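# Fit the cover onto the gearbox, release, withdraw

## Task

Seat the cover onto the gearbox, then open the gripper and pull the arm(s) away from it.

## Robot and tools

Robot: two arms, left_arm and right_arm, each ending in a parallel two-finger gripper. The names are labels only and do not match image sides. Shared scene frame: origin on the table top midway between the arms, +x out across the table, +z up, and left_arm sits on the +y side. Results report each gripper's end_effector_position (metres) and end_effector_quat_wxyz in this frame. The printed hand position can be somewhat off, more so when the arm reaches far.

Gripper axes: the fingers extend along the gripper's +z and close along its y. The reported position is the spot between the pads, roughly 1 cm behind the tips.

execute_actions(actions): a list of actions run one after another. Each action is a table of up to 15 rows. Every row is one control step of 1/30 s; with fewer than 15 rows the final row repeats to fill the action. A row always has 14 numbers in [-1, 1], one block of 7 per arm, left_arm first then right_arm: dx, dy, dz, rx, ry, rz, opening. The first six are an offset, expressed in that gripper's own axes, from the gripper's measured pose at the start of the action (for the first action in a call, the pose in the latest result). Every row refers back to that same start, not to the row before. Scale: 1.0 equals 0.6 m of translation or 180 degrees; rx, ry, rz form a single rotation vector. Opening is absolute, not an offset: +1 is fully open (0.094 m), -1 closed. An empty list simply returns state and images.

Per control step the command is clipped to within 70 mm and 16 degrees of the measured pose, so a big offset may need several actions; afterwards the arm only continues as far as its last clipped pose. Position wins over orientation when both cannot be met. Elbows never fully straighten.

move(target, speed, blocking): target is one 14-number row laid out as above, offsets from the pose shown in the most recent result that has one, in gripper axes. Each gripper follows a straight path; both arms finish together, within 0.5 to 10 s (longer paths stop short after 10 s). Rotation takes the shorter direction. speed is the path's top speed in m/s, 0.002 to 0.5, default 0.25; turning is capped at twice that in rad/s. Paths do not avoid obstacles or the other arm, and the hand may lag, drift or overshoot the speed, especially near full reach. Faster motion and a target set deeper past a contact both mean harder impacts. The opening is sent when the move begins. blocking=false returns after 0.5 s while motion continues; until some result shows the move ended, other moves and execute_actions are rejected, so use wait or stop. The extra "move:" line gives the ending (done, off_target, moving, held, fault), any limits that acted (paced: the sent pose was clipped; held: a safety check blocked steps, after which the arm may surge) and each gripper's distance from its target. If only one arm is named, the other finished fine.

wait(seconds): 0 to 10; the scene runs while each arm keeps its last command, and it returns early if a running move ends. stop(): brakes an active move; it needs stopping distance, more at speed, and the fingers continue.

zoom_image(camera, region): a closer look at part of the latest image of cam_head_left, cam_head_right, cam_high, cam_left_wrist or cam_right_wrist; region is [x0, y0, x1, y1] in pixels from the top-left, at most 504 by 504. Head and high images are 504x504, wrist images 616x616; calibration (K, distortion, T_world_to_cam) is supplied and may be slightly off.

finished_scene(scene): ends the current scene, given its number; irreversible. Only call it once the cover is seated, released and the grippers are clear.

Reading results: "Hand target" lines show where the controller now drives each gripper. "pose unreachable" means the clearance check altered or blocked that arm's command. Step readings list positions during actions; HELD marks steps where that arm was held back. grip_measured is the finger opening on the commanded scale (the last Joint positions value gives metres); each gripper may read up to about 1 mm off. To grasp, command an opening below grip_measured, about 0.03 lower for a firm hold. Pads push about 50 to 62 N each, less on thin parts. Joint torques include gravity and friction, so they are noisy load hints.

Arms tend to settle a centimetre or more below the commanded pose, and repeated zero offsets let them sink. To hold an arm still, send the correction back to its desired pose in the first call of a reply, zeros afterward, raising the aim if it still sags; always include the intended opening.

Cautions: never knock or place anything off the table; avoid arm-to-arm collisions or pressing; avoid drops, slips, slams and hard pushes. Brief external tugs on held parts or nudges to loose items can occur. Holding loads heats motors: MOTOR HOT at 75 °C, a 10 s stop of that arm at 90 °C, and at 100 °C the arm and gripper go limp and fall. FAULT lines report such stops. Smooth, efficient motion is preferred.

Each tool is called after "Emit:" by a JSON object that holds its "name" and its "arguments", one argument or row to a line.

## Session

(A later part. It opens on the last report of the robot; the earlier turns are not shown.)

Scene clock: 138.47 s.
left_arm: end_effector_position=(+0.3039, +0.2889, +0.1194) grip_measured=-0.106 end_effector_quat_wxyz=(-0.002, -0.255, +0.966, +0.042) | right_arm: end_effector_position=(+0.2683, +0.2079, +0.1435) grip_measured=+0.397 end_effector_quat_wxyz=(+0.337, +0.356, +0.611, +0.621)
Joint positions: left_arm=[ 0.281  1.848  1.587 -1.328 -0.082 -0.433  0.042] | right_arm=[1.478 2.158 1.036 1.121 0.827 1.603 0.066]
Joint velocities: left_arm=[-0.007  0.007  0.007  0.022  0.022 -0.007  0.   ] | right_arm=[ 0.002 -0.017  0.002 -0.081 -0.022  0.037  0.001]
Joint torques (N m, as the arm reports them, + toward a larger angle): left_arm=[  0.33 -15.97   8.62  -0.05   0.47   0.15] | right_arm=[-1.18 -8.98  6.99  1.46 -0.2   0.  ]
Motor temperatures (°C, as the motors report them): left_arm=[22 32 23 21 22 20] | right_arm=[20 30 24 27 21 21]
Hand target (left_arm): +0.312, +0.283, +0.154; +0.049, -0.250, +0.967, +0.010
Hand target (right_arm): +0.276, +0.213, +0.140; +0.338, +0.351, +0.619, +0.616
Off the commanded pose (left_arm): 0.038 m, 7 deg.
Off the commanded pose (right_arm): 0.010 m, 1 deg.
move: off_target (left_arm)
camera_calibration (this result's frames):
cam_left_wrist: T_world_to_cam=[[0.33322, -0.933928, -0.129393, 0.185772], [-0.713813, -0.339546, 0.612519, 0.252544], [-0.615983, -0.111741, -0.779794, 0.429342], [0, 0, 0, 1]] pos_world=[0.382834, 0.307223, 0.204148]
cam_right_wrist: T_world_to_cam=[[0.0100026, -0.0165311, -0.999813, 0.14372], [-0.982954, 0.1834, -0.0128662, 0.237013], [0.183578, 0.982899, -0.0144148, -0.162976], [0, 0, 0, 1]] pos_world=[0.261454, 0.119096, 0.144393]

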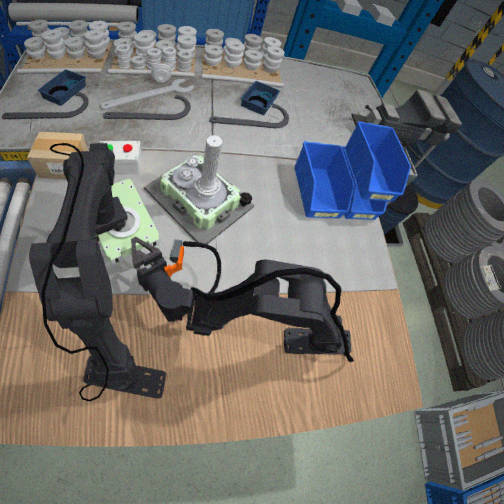

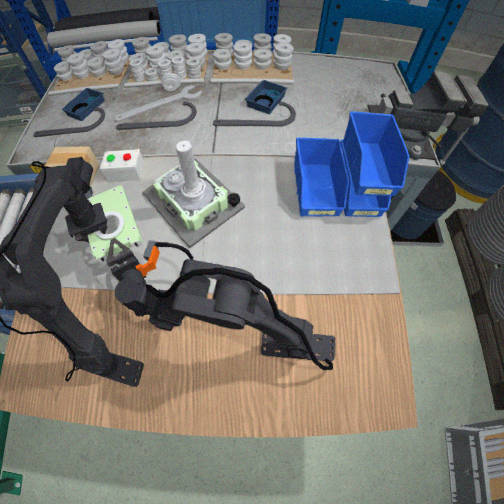

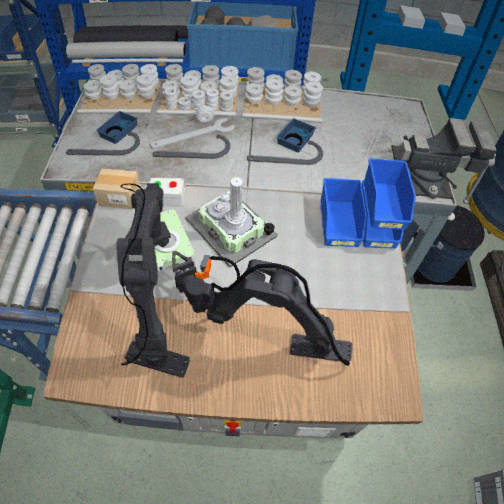

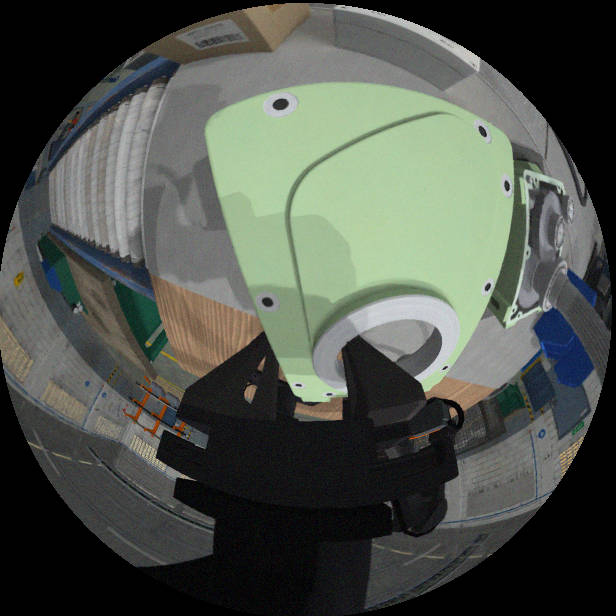

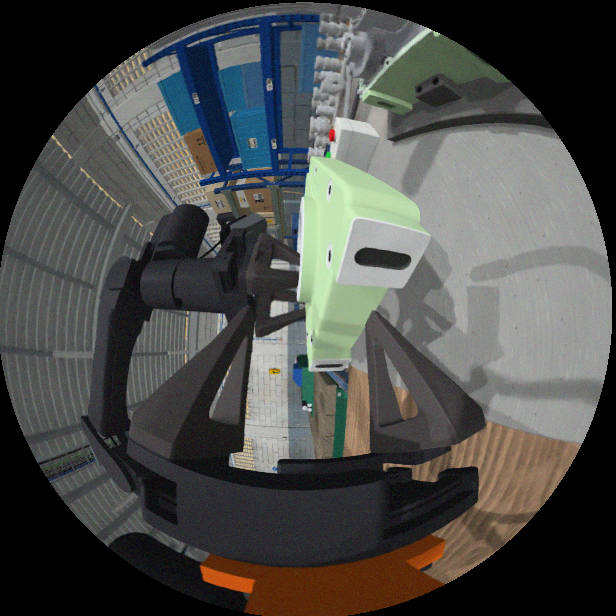

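Emit:
{"name": "execute_actions", "arguments": {
  "actions": [
    [[-0.007,-0.015,-0.058,0.028,-0.026,0,-0.4,0,-0.035,-0.005,0,0,0,0.8]],
    [[-0.007,-0.015,-0.058,0.028,-0.026,0,-0.4,0,0,0.02,0,0,0,0.8],[-0.007,-0.015,-0.058,0.028,-0.026,0,-0.4,0,0,0.03,0,0,0,0.8],[-0.007,-0.015,-0.058,0.028,-0.026,0,-0.4,0,0,0.04,0,0,0,0.8],[-0.007,-0.015,-0.058,0.028,-0.026,0,-0.4,0,0,0.05,0,0,0,0.8]]
  ]
}}

Emit:
{"name": "wait", "arguments": {
  "seconds": 0.5
}}

Scene clock: 143.93 s.
left_arm: end_effector_position=(+0.2947, +0.2819, +0.1194) grip_measured=-0.106 end_effector_quat_wxyz=(-0.024, -0.254, +0.966, +0.028) | right_arm: end_effector_position=(+0.2917, +0.2182, +0.1319) grip_measured=+0.797 end_effector_quat_wxyz=(+0.336, +0.361, +0.601, +0.629)
Joint positions: left_arm=[ 0.281  1.848  1.587 -1.367 -0.047 -0.433  0.042] | right_arm=[1.43  2.249 1.111 1.164 0.787 1.603 0.084]
Joint velocities: left_arm=[-0.012  0.002  0.012  0.051 -0.051 -0.037 -0.   ] | right_arm=[ 0.002  0.017 -0.027 -0.007 -0.007 -0.007  0.   ]
Joint torques (N m, as the arm reports them, + toward a larger angle): left_arm=[ -0.15 -15.87   8.42   0.09   0.3    0.03] | right_arm=[-0.33 -9.85  6.42  1.49 -0.11  0.03]
Motor temperatures (°C, as the motors report them): left_arm=[22 33 23 21 22 20] | right_arm=[20 30 24 26 21 21]
Hand target (left_arm): +0.307, +0.277, +0.153; +0.036, -0.251, +0.967, +0.002
Hand target (right_arm): +0.294, +0.224, +0.128; +0.336, +0.356, +0.609, +0.625
Off the commanded pose (left_arm): 0.037 m, 8 deg.
Off the commanded pose (right_arm): 0.008 m, 1 deg.
Step readings (end_effector_position; steps 1 to 15: 1st action; 16 to 30: 2nd action):
0: left_arm (+0.3039, +0.2889, +0.1194) | right_arm (+0.2680, +0.2084, +0.1431)
1: left_arm (+0.3040, +0.2889, +0.1194) | right_arm (+0.2681, +0.2083, +0.1428)
2: left_arm (+0.3039, +0.2886, +0.1194) | right_arm (+0.2682, +0.2085, +0.1420)
4: left_arm (+0.3021, +0.2870, +0.1193) | right_arm (+0.2683, +0.2088, +0.1357)
8: left_arm (+0.2994, +0.2855, +0.1193) | right_arm (+0.2683, +0.2090, +0.1255)
15: left_arm (+0.2989, +0.2851, +0.1193) | right_arm (+0.2683, +0.2090, +0.1279)
16: left_arm (+0.2987, +0.2848, +0.1193) | right_arm (+0.2686, +0.2093, +0.1283)
17: left_arm (+0.2984, +0.2844, +0.1193) | right_arm (+0.2697, +0.2102, +0.1288)
19: left_arm (+0.2971, +0.2833, +0.1193) | right_arm (+0.2751, +0.2146, +0.1312)
23: left_arm (+0.2951, +0.2822, +0.1193) | right_arm (+0.2895, +0.2177, +0.1342)
30: end_effector_position above
camera_calibration (this result's frames):
cam_left_wrist: T_world_to_cam=[[0.329843, -0.938108, -0.10563, 0.181608], [-0.690594, -0.316064, 0.650525, 0.2256], [-0.643648, -0.141624, -0.752103, 0.436136], [0, 0, 0, 1]] pos_world=[0.376614, 0.30344, 0.200444]
cam_right_wrist: T_world_to_cam=[[0.0161184, 0.00963183, -0.999824, 0.124572], [-0.981443, 0.191242, -0.0139797, 0.255962], [0.191074, 0.981496, 0.0125356, -0.18301], [0, 0, 0, 1]] pos_world=[0.284172, 0.129473, 0.130422]

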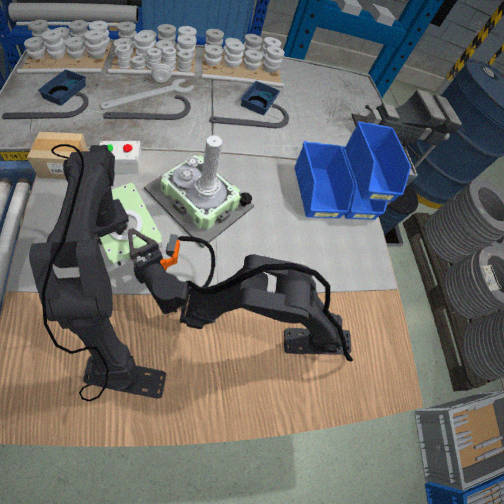

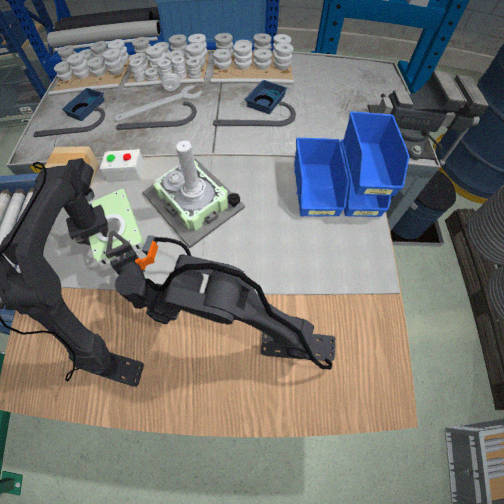

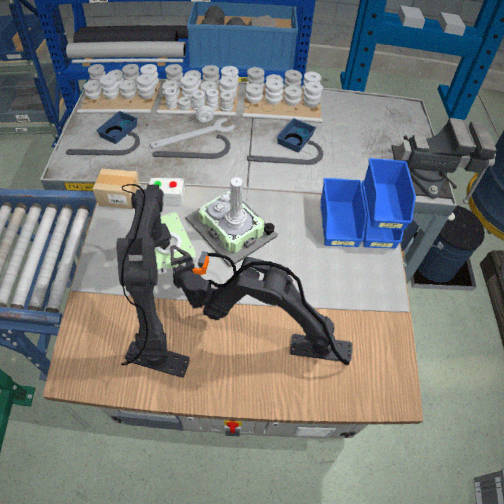

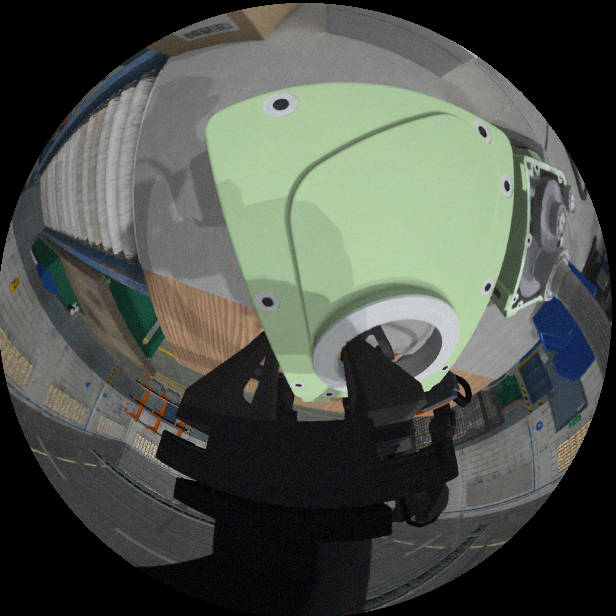

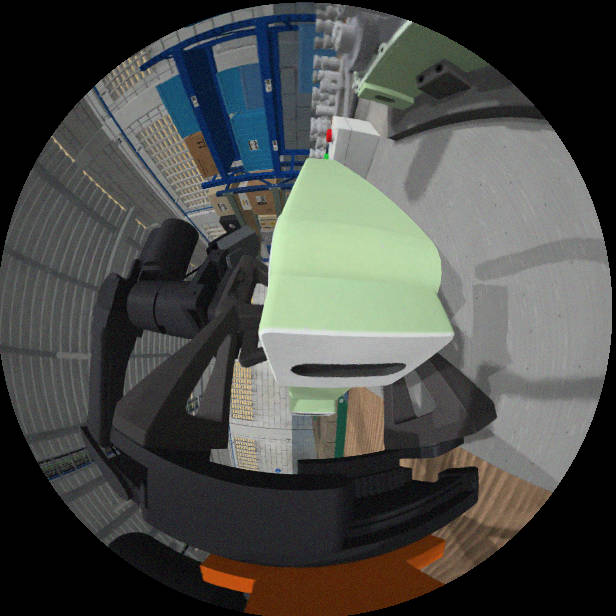

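Scene clock: 144.43 s.
left_arm: end_effector_position=(+0.2947, +0.2819, +0.1194) grip_measured=-0.106 end_effector_quat_wxyz=(-0.024, -0.254, +0.966, +0.028) | right_arm: end_effector_position=(+0.2914, +0.2187, +0.1313) grip_measured=+0.797 end_effector_quat_wxyz=(+0.336, +0.360, +0.602, +0.629)
Joint positions: left_arm=[ 0.281  1.848  1.587 -1.367 -0.047 -0.433  0.042] | right_arm=[1.43  2.249 1.111 1.162 0.784 1.603 0.084]
Joint velocities: left_arm=[-0.017 -0.012 -0.002 -0.022 -0.051 -0.037  0.   ] | right_arm=[-0.017  0.007  0.002 -0.007  0.007  0.007  0.001]
Joint torques (N m, as the arm reports them, + toward a larger angle): left_arm=[ -0.02 -15.95   8.29   0.06   0.29   0.05] | right_arm=[-0.31 -9.95  6.36  1.49 -0.1   0.03]
Motor temperatures (°C, as the motors report them): left_arm=[22 33 23 21 22 20] | right_arm=[20 30 24 26 21 21]
Hand target (left_arm): +0.307, +0.277, +0.153; +0.036, -0.251, +0.967, +0.002
Hand target (right_arm): +0.294, +0.224, +0.128; +0.335, +0.356, +0.609, +0.625
Off the commanded pose (left_arm): 0.037 m, 8 deg.
Off the commanded pose (right_arm): 0.007 m, 1 deg.
wait: 0.50 s; at rest by 0.17 s
camera_calibration (this result's frames):
cam_left_wrist: T_world_to_cam=[[0.329843, -0.938108, -0.10563, 0.181608], [-0.690594, -0.316064, 0.650525, 0.2256], [-0.643648, -0.141624, -0.752103, 0.436136], [0, 0, 0, 1]] pos_world=[0.376614, 0.30344, 0.200444]
cam_right_wrist: T_world_to_cam=[[0.0156085, 0.00744223, -0.99985, 0.124639], [-0.982029, 0.188216, -0.0139294, 0.256417], [0.188084, 0.9821, 0.0102463, -0.182381], [0, 0, 0, 1]] pos_world=[0.284166, 0.129927, 0.130061]

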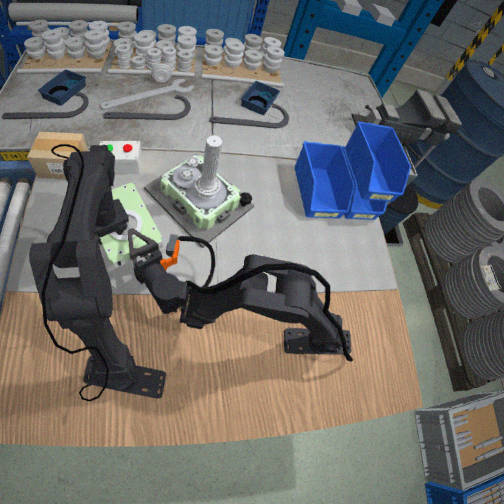

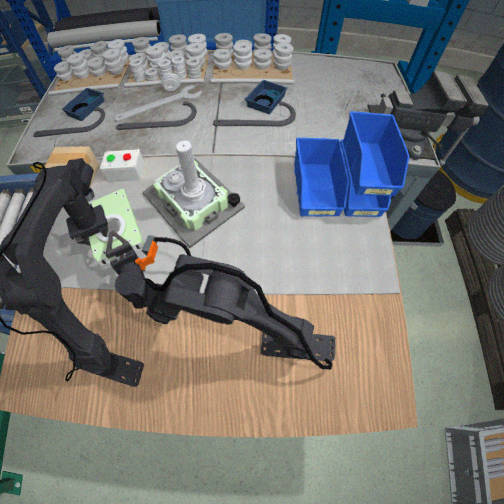

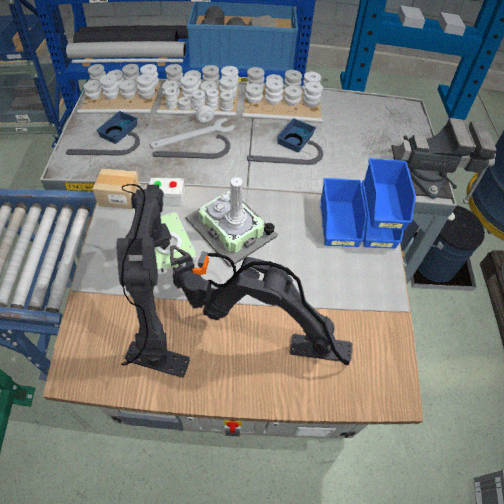

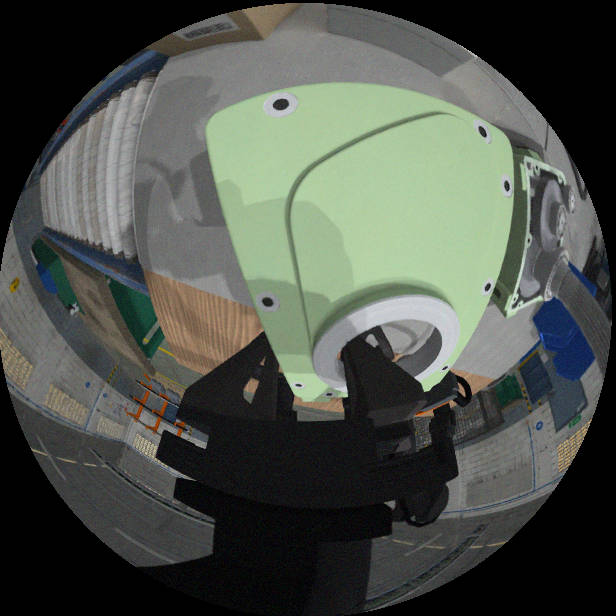

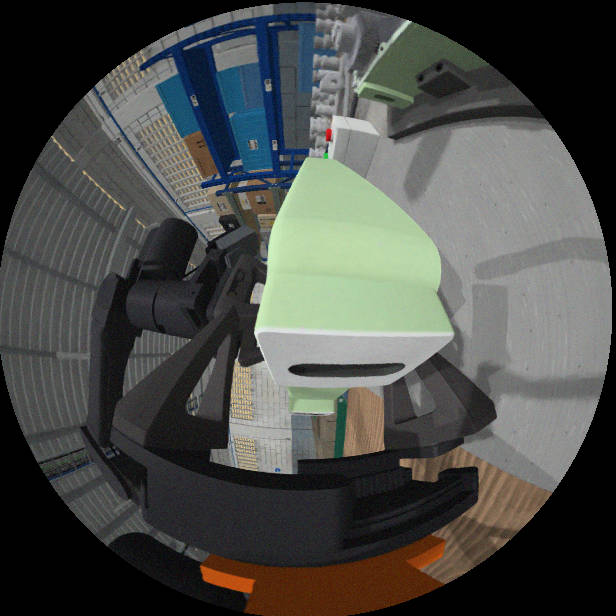

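Emit:
{"name": "execute_actions", "arguments": {
  "actions": [
    [[-0.013,-0.017,-0.056,0.026,-0.034,0,-0.4,0,-0.012,-0.028,0,0,0,0.5]],
    [[-0.013,-0.017,-0.056,0.026,-0.034,0,-0.4,0,0,0,0,0,0,-0.6]],
    [[-0.013,-0.017,-0.056,0.026,-0.034,0,-0.4,0,0,0,0,0,0,-0.6]]
  ]
}}

Scene clock: 150.03 s.
left_arm: end_effector_position=(+0.2944, +0.2824, +0.1194) grip_measured=-0.106 end_effector_quat_wxyz=(-0.024, -0.254, +0.966, +0.030) | right_arm: end_effector_position=(+0.2808, +0.2135, +0.1276) grip_measured=-0.372 end_effector_quat_wxyz=(+0.335, +0.357, +0.600, +0.633)
Joint positions: left_arm=[ 0.28   1.848  1.587 -1.368 -0.05  -0.433  0.042] | right_arm=[1.45  2.249 1.07  1.215 0.799 1.596 0.03 ]
Joint velocities: left_arm=[-0.012 -0.012 -0.027 -0.022  0.037 -0.022 -0.002] | right_arm=[ 0.002  0.012  0.002  0.022 -0.037  0.051  0.   ]
Joint torques (N m, as the arm reports them, + toward a larger angle): left_arm=[ -0.48 -16.18   7.7    0.12   0.28  -0.01] | right_arm=[ -0.02 -10.91   4.41   1.78   0.     0.05]
Motor temperatures (°C, as the motors report them): left_arm=[22 34 24 21 23 20] | right_arm=[20 30 24 26 21 21]
Hand target (left_arm): +0.307, +0.276, +0.152; +0.037, -0.251, +0.967, +0.003
Hand target (right_arm): +0.281, +0.213, +0.127; +0.335, +0.358, +0.600, +0.633
Off the commanded pose (left_arm): 0.036 m, 8 deg.
Off the commanded pose (right_arm): 0.000 m, 0 deg.
Step readings (end_effector_position; steps 1 to 15: 1st action; 16 to 30: 2nd action; 31 to 45: 3rd action):
0: left_arm (+0.2947, +0.2819, +0.1194) | right_arm (+0.2914, +0.2187, +0.1313)
1: left_arm (+0.2947, +0.2819, +0.1194) | right_arm (+0.2907, +0.2180, +0.1309)
2: left_arm (+0.2947, +0.2819, +0.1194) | right_arm (+0.2894, +0.2163, +0.1301)
4: left_arm (+0.2947, +0.2818, +0.1194) | right_arm (+0.2857, +0.2139, +0.1258)
8: left_arm (+0.2947, +0.2818, +0.1194) | right_arm (+0.2809, +0.2135, +0.1237)
15: left_arm (+0.2947, +0.2818, +0.1194) | right_arm (+0.2811, +0.2130, +0.1257)
16: left_arm (+0.2947, +0.2818, +0.1194) | right_arm (+0.2811, +0.2130, +0.1257)
17: left_arm (+0.2947, +0.2818, +0.1194) | right_arm (+0.2811, +0.2130, +0.1257)
19: left_arm (+0.2945, +0.2820, +0.1194) | right_arm (+0.2810, +0.2131, +0.1267)
23: left_arm (+0.2944, +0.2824, +0.1194) | right_arm (+0.2808, +0.2135, +0.1274)
30: left_arm (+0.2944, +0.2824, +0.1194) | right_arm (+0.2808, +0.2135, +0.1274)
31: left_arm (+0.2944, +0.2824, +0.1194) | right_arm (+0.2808, +0.2135, +0.1275)
32: left_arm (+0.2944, +0.2824, +0.1194) | right_arm (+0.2808, +0.2135, +0.1276)
34: left_arm (+0.2944, +0.2824, +0.1194) | right_arm (+0.2808, +0.2135, +0.1276)
38: left_arm (+0.2944, +0.2824, +0.1194) | right_arm (+0.2808, +0.2135, +0.1276)
45: end_effector_position above
camera_calibration (this result's frames):
cam_left_wrist: T_world_to_cam=[[0.329879, -0.937649, -0.109518, 0.182515], [-0.689866, -0.318631, 0.650045, 0.226151], [-0.64441, -0.138884, -0.751962, 0.435532], [0, 0, 0, 1]] pos_world=[0.376467, 0.303682, 0.200484]
cam_right_wrist: T_world_to_cam=[[0.0219889, 0.0133547, -0.999669, 0.117982], [-0.982816, 0.183589, -0.0191657, 0.248858], [0.183272, 0.982912, 0.0171622, -0.174902], [0, 0, 0, 1]] pos_world=[0.274042, 0.12465, 0.125714]

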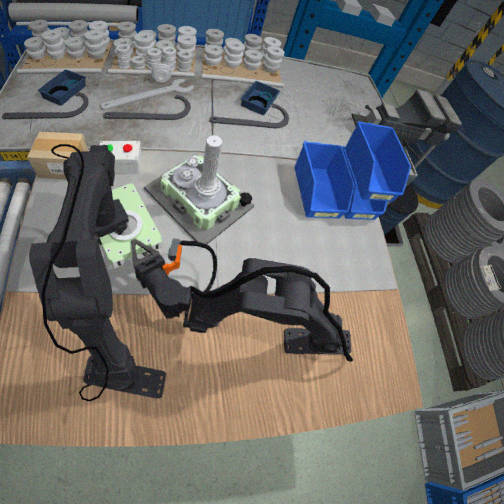

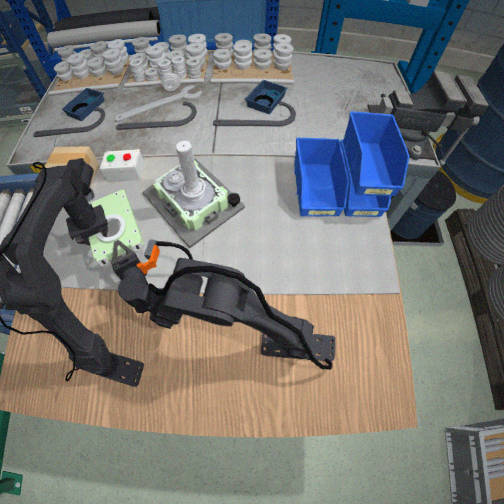

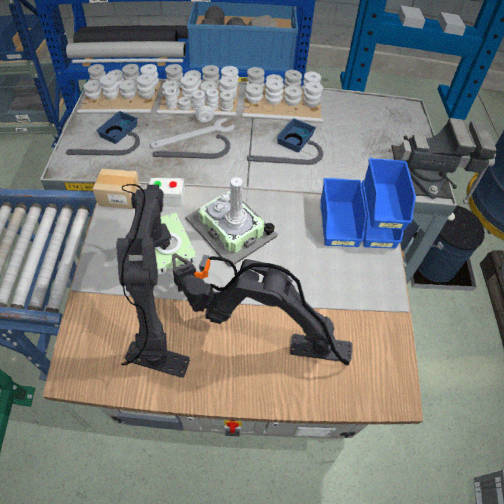

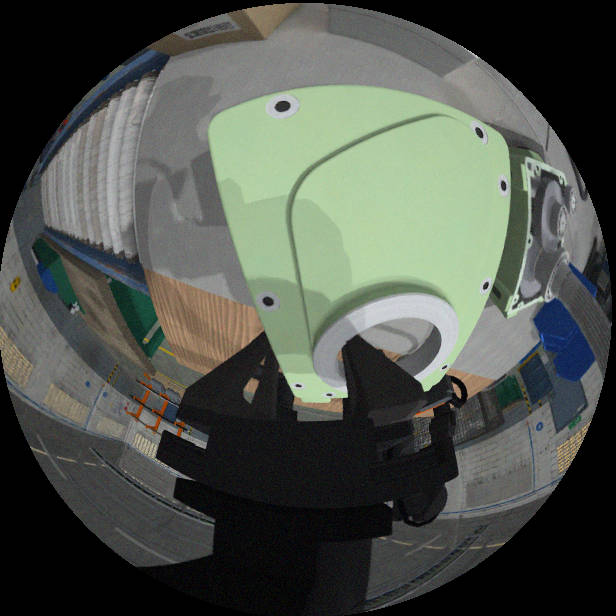

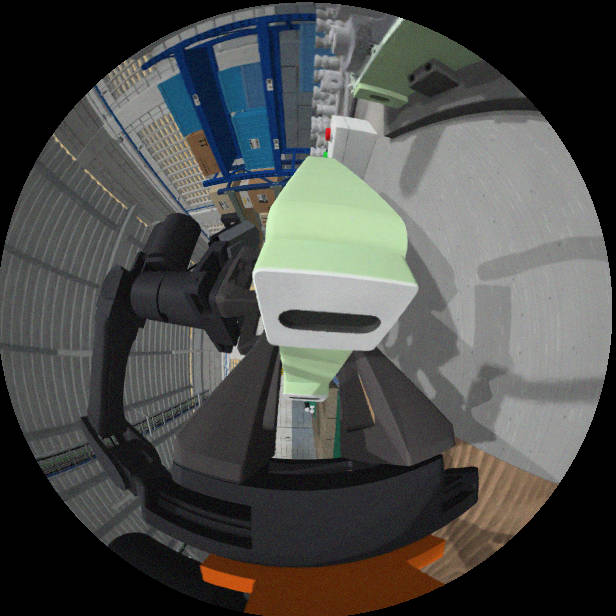

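Transfer load and release left.

Emit:
{"name": "execute_actions", "arguments": {
  "actions": [
    [[0,0,-0.015,0,0,0,-0.4,0,0.03,0,-0.02,0,0,-0.6]],
    [[0,0,-0.01,0,0,0,0.3,0,0.03,0,-0.02,0,0,-0.6]],
    [[0,0,-0.1,0,0,0,0.3,0,0.03,0,-0.02,0,0,-0.6]],
    [[0,0.1,-0.05,0,0,0,0.3,0,0.03,0,-0.02,0,0,-0.6]]
  ]
}}

Scene clock: 154.83 s.
left_arm: end_effector_position=(+0.2761, +0.3373, +0.1926) grip_measured=+0.298 end_effector_quat_wxyz=(+0.015, -0.267, +0.963, +0.027) | right_arm: end_effector_position=(+0.2770, +0.2051, +0.0704) grip_measured=-0.372 end_effector_quat_wxyz=(+0.370, +0.309, +0.671, +0.563)
Joint positions: left_arm=[ 0.453  1.766  1.779 -1.553 -0.055 -0.284  0.061] | right_arm=[1.45  2.31  1.029 1.151 0.784 1.513 0.03 ]
Joint velocities: left_arm=[ 0.002  0.017 -0.007  0.007 -0.007  0.081 -0.002] | right_arm=[-0.022  0.012 -0.007  0.022  0.037 -0.037 -0.   ]
Joint torques (N m, as the arm reports them, + toward a larger angle): left_arm=[-0.73 -9.67  5.58 -0.01 -0.09  0.08] | right_arm=[ -0.01 -11.12   4.11   2.73   0.07  -0.3 ]
Motor temperatures (°C, as the motors report them): left_arm=[22 34 24 21 23 20] | right_arm=[20 31 24 27 21 21]
Hand target (left_arm): +0.274, +0.333, +0.198; +0.019, -0.253, +0.967, +0.027
Hand target (right_arm): +0.277, +0.207, +0.087; +0.374, +0.306, +0.651, +0.585
Off the commanded pose (left_arm): 0.008 m, 4 deg.
Off the commanded pose (right_arm): 0.017 m, 4 deg.
joint sent to its limit (left arm) — the command would take joint 4 (wrist pitch) past its lower limit, so that joint was sent only as far as its limit.
Step readings (end_effector_position; steps 1 to 15: 1st action; 16 to 30: 2nd action; 31 to 45: 3rd action; 46 to 60: 4th action):
0: left_arm (+0.2944, +0.2824, +0.1194) | right_arm (+0.2808, +0.2135, +0.1276)
1: left_arm (+0.2937, +0.2825, +0.1184) | right_arm (+0.2808, +0.2134, +0.1287)
2: left_arm (+0.2936, +0.2824, +0.1175) | right_arm (+0.2808, +0.2134, +0.1290)
4: left_arm (+0.2935, +0.2822, +0.1150) | right_arm (+0.2808, +0.2134, +0.1264)
8: left_arm (+0.2936, +0.2820, +0.1128) | right_arm (+0.2809, +0.2133, +0.1245)
15: left_arm (+0.2936, +0.2820, +0.1128) | right_arm (+0.2809, +0.2133, +0.1245)
16: left_arm (+0.2936, +0.2820, +0.1123) | right_arm (+0.2809, +0.2134, +0.1242)
17: left_arm (+0.2934, +0.2819, +0.1123) | right_arm (+0.2809, +0.2135, +0.1214)
19: left_arm (+0.2929, +0.2819, +0.1124) | right_arm (+0.2805, +0.2127, +0.1102)
23: left_arm (+0.2923, +0.2819, +0.1124) | right_arm (+0.2783, +0.2068, +0.0778)
30: left_arm (+0.2921, +0.2818, +0.1124) | right_arm (+0.2774, +0.2052, +0.0729)
31: left_arm (+0.2916, +0.2818, +0.1175) | right_arm (+0.2772, +0.2049, +0.0706)
32: left_arm (+0.2940, +0.2820, +0.1258) | right_arm (+0.2772, +0.2047, +0.0694)
34: left_arm (+0.3067, +0.2830, +0.1447) | right_arm (+0.2772, +0.2047, +0.0694)
38: left_arm (+0.3095, +0.2833, +0.1643) | right_arm (+0.2771, +0.2048, +0.0697)
45: left_arm (+0.3011, +0.2826, +0.1649) | right_arm (+0.2771, +0.2048, +0.0698)
46: left_arm (+0.2997, +0.2855, +0.1660) | right_arm (+0.2771, +0.2048, +0.0699)
47: left_arm (+0.2962, +0.2919, +0.1678) | right_arm (+0.2771, +0.2049, +0.0699)
49: left_arm (+0.2877, +0.3140, +0.1763) | right_arm (+0.2770, +0.2050, +0.0701)
53: left_arm (+0.2771, +0.3383, +0.1911) | right_arm (+0.2770, +0.2051, +0.0703)
60: end_effector_position above
camera_calibration (this result's frames):
cam_left_wrist: T_world_to_cam=[[0.35974, -0.927929, -0.097648, 0.234225], [-0.730706, -0.345258, 0.588953, 0.215482], [-0.58022, -0.140518, -0.802246, 0.478906], [0, 0, 0, 1]] pos_world=[0.351065, 0.359036, 0.280163]
cam_right_wrist: T_world_to_cam=[[0.0293296, -0.215701, -0.976019, 0.104377], [-0.985653, 0.156131, -0.064124, 0.255081], [0.166218, 0.963896, -0.208027, -0.140562], [0, 0, 0, 1]] pos_world=[0.271724, 0.118176, 0.0889896]

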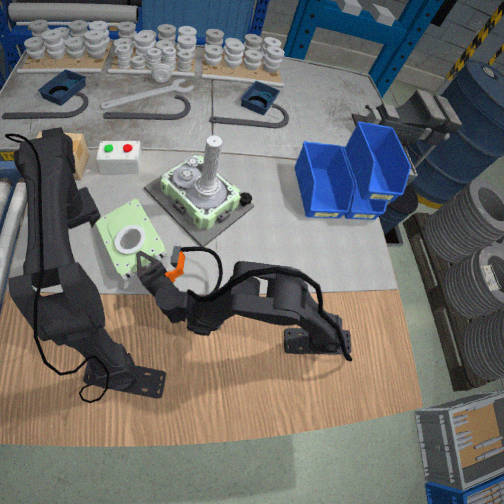

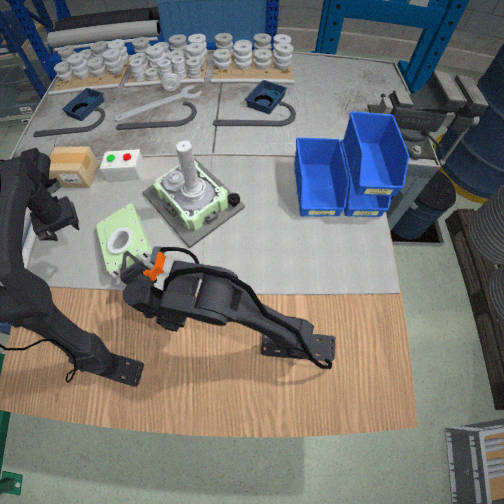

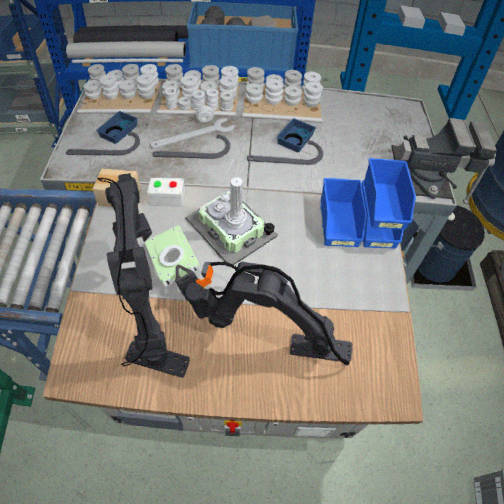

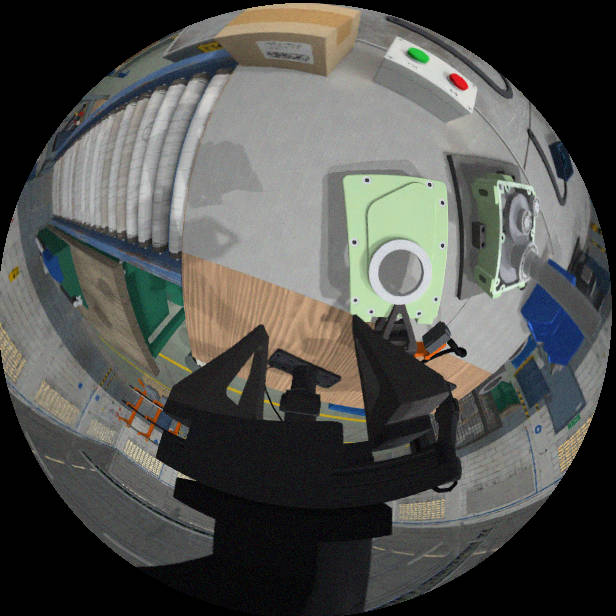

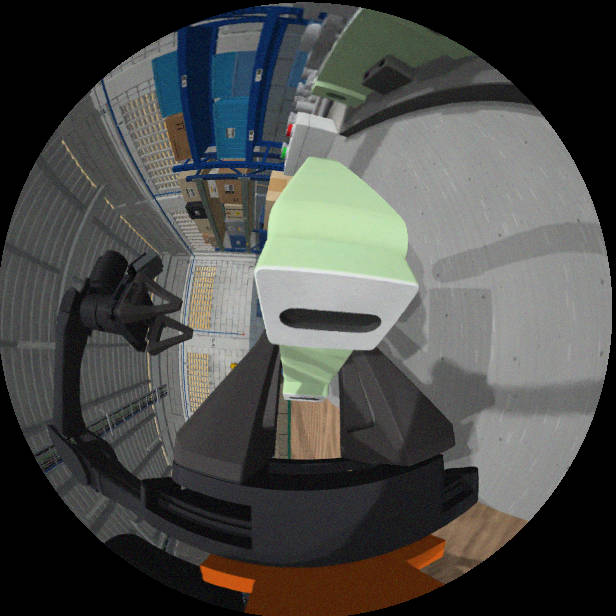

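Emit:
{"name": "move", "arguments": {
  "target": [0.1,0.15,0,0,0,0,0.3,-0.15,0.55,-0.1,-0.07,0,0.09,-0.6],
  "speed": 0.15
}}

Scene clock: 162.80 s.
left_arm: end_effector_position=(+0.1779, +0.3827, +0.1894) grip_measured=+0.298 end_effector_quat_wxyz=(-0.006, -0.266, +0.964, +0.025) | right_arm: end_effector_position=(+0.2151, +0.0777, +0.1531) grip_measured=-0.371 end_effector_quat_wxyz=(+0.265, +0.273, +0.833, +0.401)
Joint positions: left_arm=[ 0.734  1.515  1.497 -1.55  -0.052 -0.003  0.061] | right_arm=[ 1.45   1.392  0.809 -0.102  0.555  1.71   0.03 ]
Joint velocities: left_arm=[ 0.002 -0.022  0.007 -0.022 -0.066 -0.11  -0.   ] | right_arm=[-0.002 -0.022 -0.027 -0.022  0.007 -0.007 -0.   ]
Joint torques (N m, as the arm reports them, + toward a larger angle): left_arm=[ 0.71 -8.09  4.68  0.25  0.03  0.06] | right_arm=[ -0.2  -10.38  11.68   3.12   0.97   0.01]
Motor temperatures (°C, as the motors report them): left_arm=[22 32 23 21 22 20] | right_arm=[20 32 25 31 21 21]
Hand target (left_arm): +0.180, +0.385, +0.194; +0.017, -0.267, +0.963, +0.027
Hand target (right_arm): +0.232, +0.091, +0.236; +0.285, +0.313, +0.753, +0.503
Off the commanded pose (left_arm): 0.005 m, 2 deg.
Off the commanded pose (right_arm): 0.279 m, 47 deg; position and orientation clipped at the last step of the last action.
move: off_target (right_arm); limits=paced
camera_calibration (this result's frames):
cam_left_wrist: T_world_to_cam=[[0.355861, -0.929469, -0.0972133, 0.312539], [-0.706987, -0.335781, 0.622431, 0.147054], [-0.611173, -0.15277, -0.776614, 0.43107], [0, 0, 0, 1]] pos_world=[0.256203, 0.405727, 0.273627]
cam_right_wrist: T_world_to_cam=[[-0.20567, -0.562059, -0.801118, 0.210079], [-0.973878, 0.0370465, 0.224031, 0.181932], [-0.0962401, 0.826267, -0.554996, 0.13009], [0, 0, 0, 1]] pos_world=[0.232907, 0.00384778, 0.199739]

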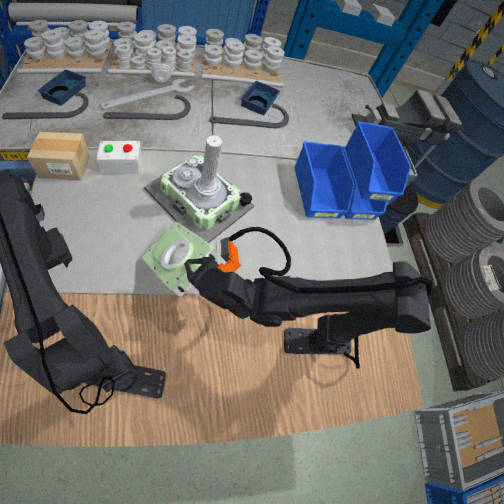

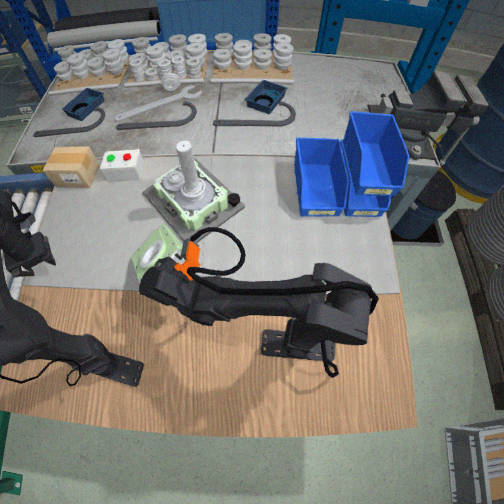

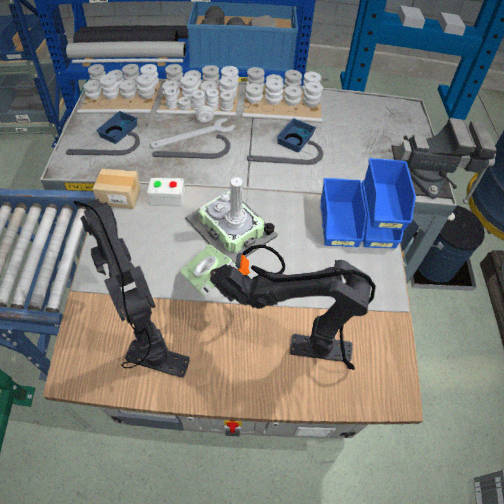

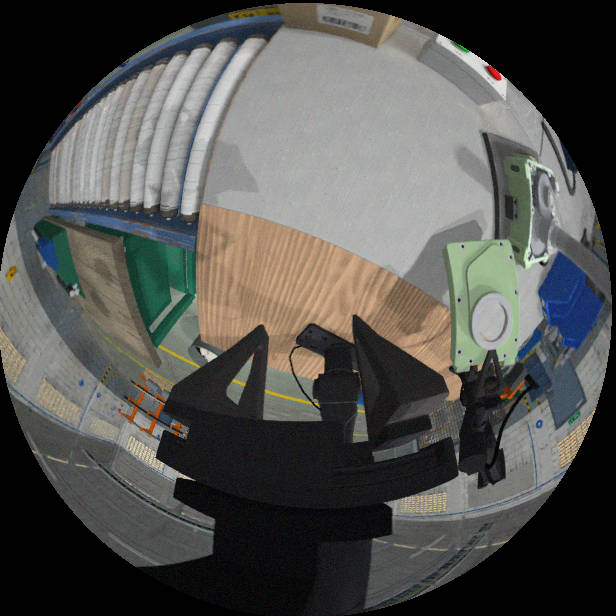

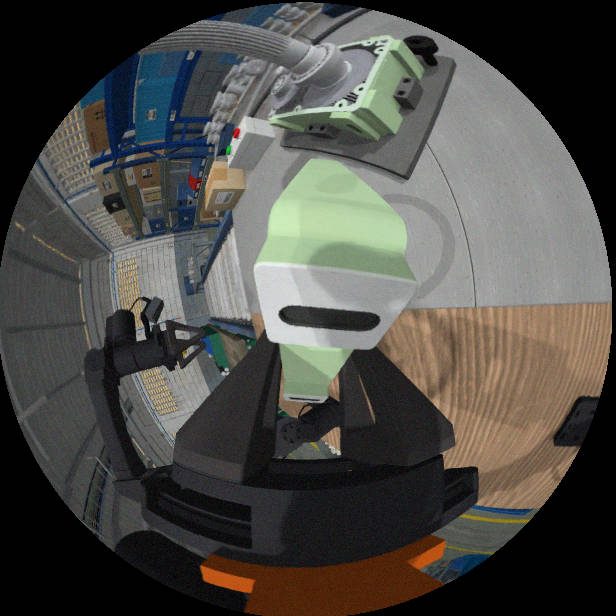

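Emit:
{"name": "execute_actions", "arguments": {
  "actions": [
    [[0,0,0,0,0,0,0.3,-0.03,0.1,-0.06,-0.05,0,0.03,-0.6]],
    [[0,0,0,0,0,0,0.3,-0.03,0.1,-0.06,-0.05,0,0.03,-0.6]],
    [[0,0,0,0,0,0,0.3,-0.03,0.1,-0.06,-0.05,0,0.03,-0.6]],
    [[0,0,0,0,0,0,0.3,-0.03,0.1,-0.06,-0.05,0,0.03,-0.6]]
  ]
}}

Scene clock: 183.97 s.
left_arm: end_effector_position=(+0.1779, +0.3827, +0.1894) grip_measured=+0.298 end_effector_quat_wxyz=(-0.006, -0.266, +0.964, +0.025) | right_arm: end_effector_position=(+0.1762, +0.0050, +0.1754) grip_measured=-0.370 end_effector_quat_wxyz=(+0.181, +0.267, +0.888, +0.327)
Joint positions: left_arm=[ 0.734  1.515  1.497 -1.55  -0.052 -0.003  0.061] | right_arm=[ 1.423  1.108  0.881 -0.656  0.367  1.769  0.03 ]
Joint velocities: left_arm=[-0.002  0.012 -0.007  0.007 -0.007 -0.007 -0.   ] | right_arm=[-0.007 -0.012  0.022 -0.095 -0.066  0.051  0.   ]
Joint torques (N m, as the arm reports them, + toward a larger angle): left_arm=[ 0.07 -5.78  5.12  0.07 -0.08  0.  ] | right_arm=[-0.49 -7.07 11.46  2.71  0.73  0.05]
Motor temperatures (°C, as the motors report them): left_arm=[22 29 22 21 22 20] | right_arm=[20 32 29 35 22 21]
Hand target (left_arm): +0.178, +0.383, +0.189; -0.006, -0.266, +0.964, +0.025
Hand target (right_arm): +0.193, +0.020, +0.241; +0.204, +0.291, +0.832, +0.426
Off the commanded pose (left_arm): 0.000 m, 0 deg.
Off the commanded pose (right_arm): 0.072 m, 14 deg.
Step readings (end_effector_position; steps 1 to 15: 1st action; 16 to 30: 2nd action; 31 to 45: 3rd action; 46 to 60: 4th action):
0: left_arm (+0.1779, +0.3827, +0.1894) | right_arm (+0.2150, +0.0771, +0.1532)
1: left_arm (+0.1779, +0.3827, +0.1894) | right_arm (+0.2138, +0.0763, +0.1537)
2: left_arm (+0.1779, +0.3827, +0.1894) | right_arm (+0.2121, +0.0738, +0.1553)
4: left_arm (+0.1779, +0.3827, +0.1894) | right_arm (+0.2076, +0.0679, +0.1583)
8: left_arm (+0.1779, +0.3827, +0.1894) | right_arm (+0.2037, +0.0607, +0.1591)
15: left_arm (+0.1779, +0.3827, +0.1894) | right_arm (+0.2029, +0.0583, +0.1594)
16: left_arm (+0.1779, +0.3827, +0.1894) | right_arm (+0.2018, +0.0574, +0.1595)
17: left_arm (+0.1779, +0.3827, +0.1894) | right_arm (+0.2004, +0.0549, +0.1606)
19: left_arm (+0.1779, +0.3827, +0.1894) | right_arm (+0.1964, +0.0485, +0.1626)
23: left_arm (+0.1779, +0.3827, +0.1894) | right_arm (+0.1930, +0.0416, +0.1635)
30: left_arm (+0.1779, +0.3827, +0.1894) | right_arm (+0.1923, +0.0396, +0.1636)
31: left_arm (+0.1779, +0.3827, +0.1894) | right_arm (+0.1917, +0.0388, +0.1643)
32: left_arm (+0.1779, +0.3827, +0.1894) | right_arm (+0.1910, +0.0369, +0.1659)
34: left_arm (+0.1779, +0.3827, +0.1894) | right_arm (+0.1877, +0.0310, +0.1676)
38: left_arm (+0.1779, +0.3827, +0.1894) | right_arm (+0.1843, +0.0243, +0.1690)
45: left_arm (+0.1779, +0.3827, +0.1894) | right_arm (+0.1833, +0.0220, +0.1696)
46: left_arm (+0.1779, +0.3827, +0.1894) | right_arm (+0.1827, +0.0212, +0.1701)
47: left_arm (+0.1779, +0.3827, +0.1894) | right_arm (+0.1826, +0.0197, +0.1718)
49: left_arm (+0.1779, +0.3827, +0.1894) | right_arm (+0.1808, +0.0147, +0.1741)
53: left_arm (+0.1779, +0.3827, +0.1894) | right_arm (+0.1777, +0.0077, +0.1749)
60: end_effector_position above
camera_calibration (this result's frames):
cam_left_wrist: T_world_to_cam=[[0.355861, -0.929469, -0.0972133, 0.312539], [-0.706987, -0.335781, 0.622431, 0.147054], [-0.611173, -0.15277, -0.776614, 0.43107], [0, 0, 0, 1]] pos_world=[0.256203, 0.405727, 0.273627]
cam_right_wrist: T_world_to_cam=[[-0.314821, -0.672797, -0.669501, 0.17579], [-0.909459, 0.0119779, 0.41562, 0.0968863], [-0.271609, 0.73973, -0.615652, 0.240737], [0, 0, 0, 1]] pos_world=[0.208843, -0.0609697, 0.225634]

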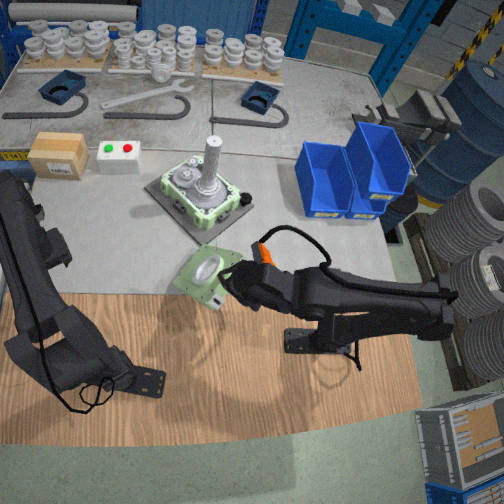

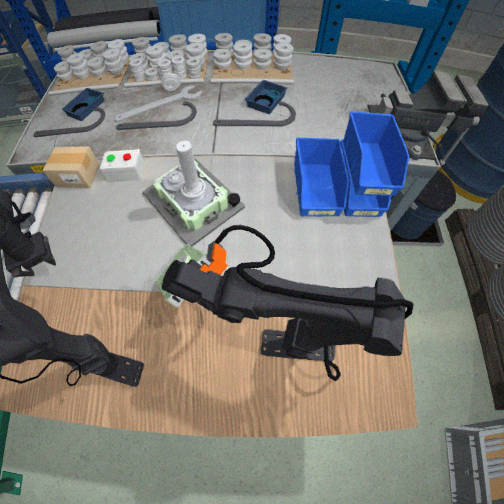

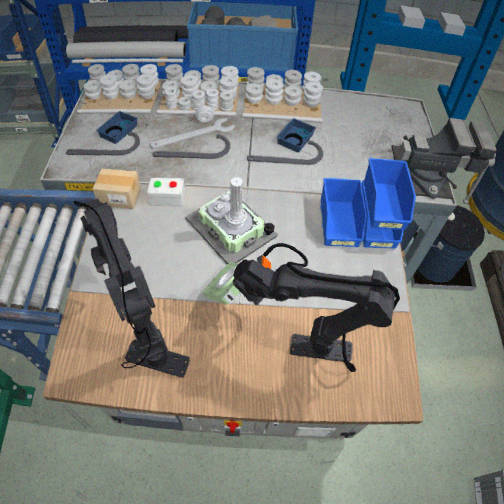

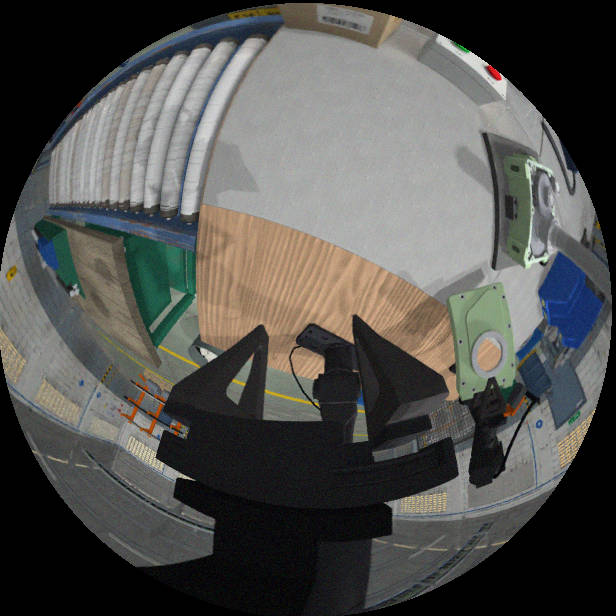

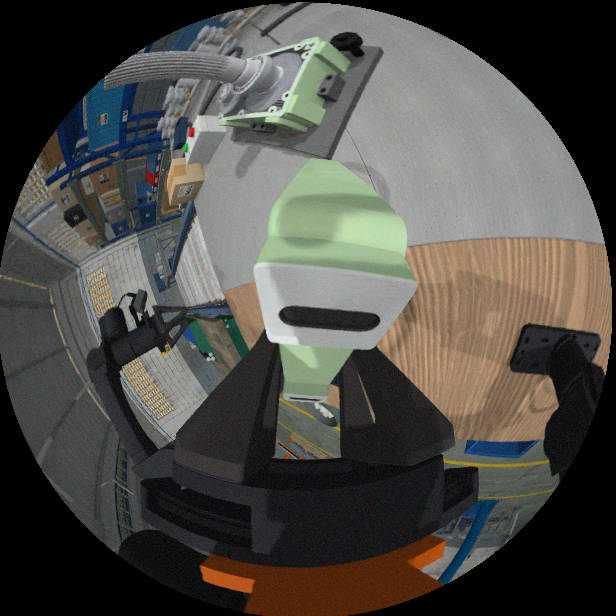

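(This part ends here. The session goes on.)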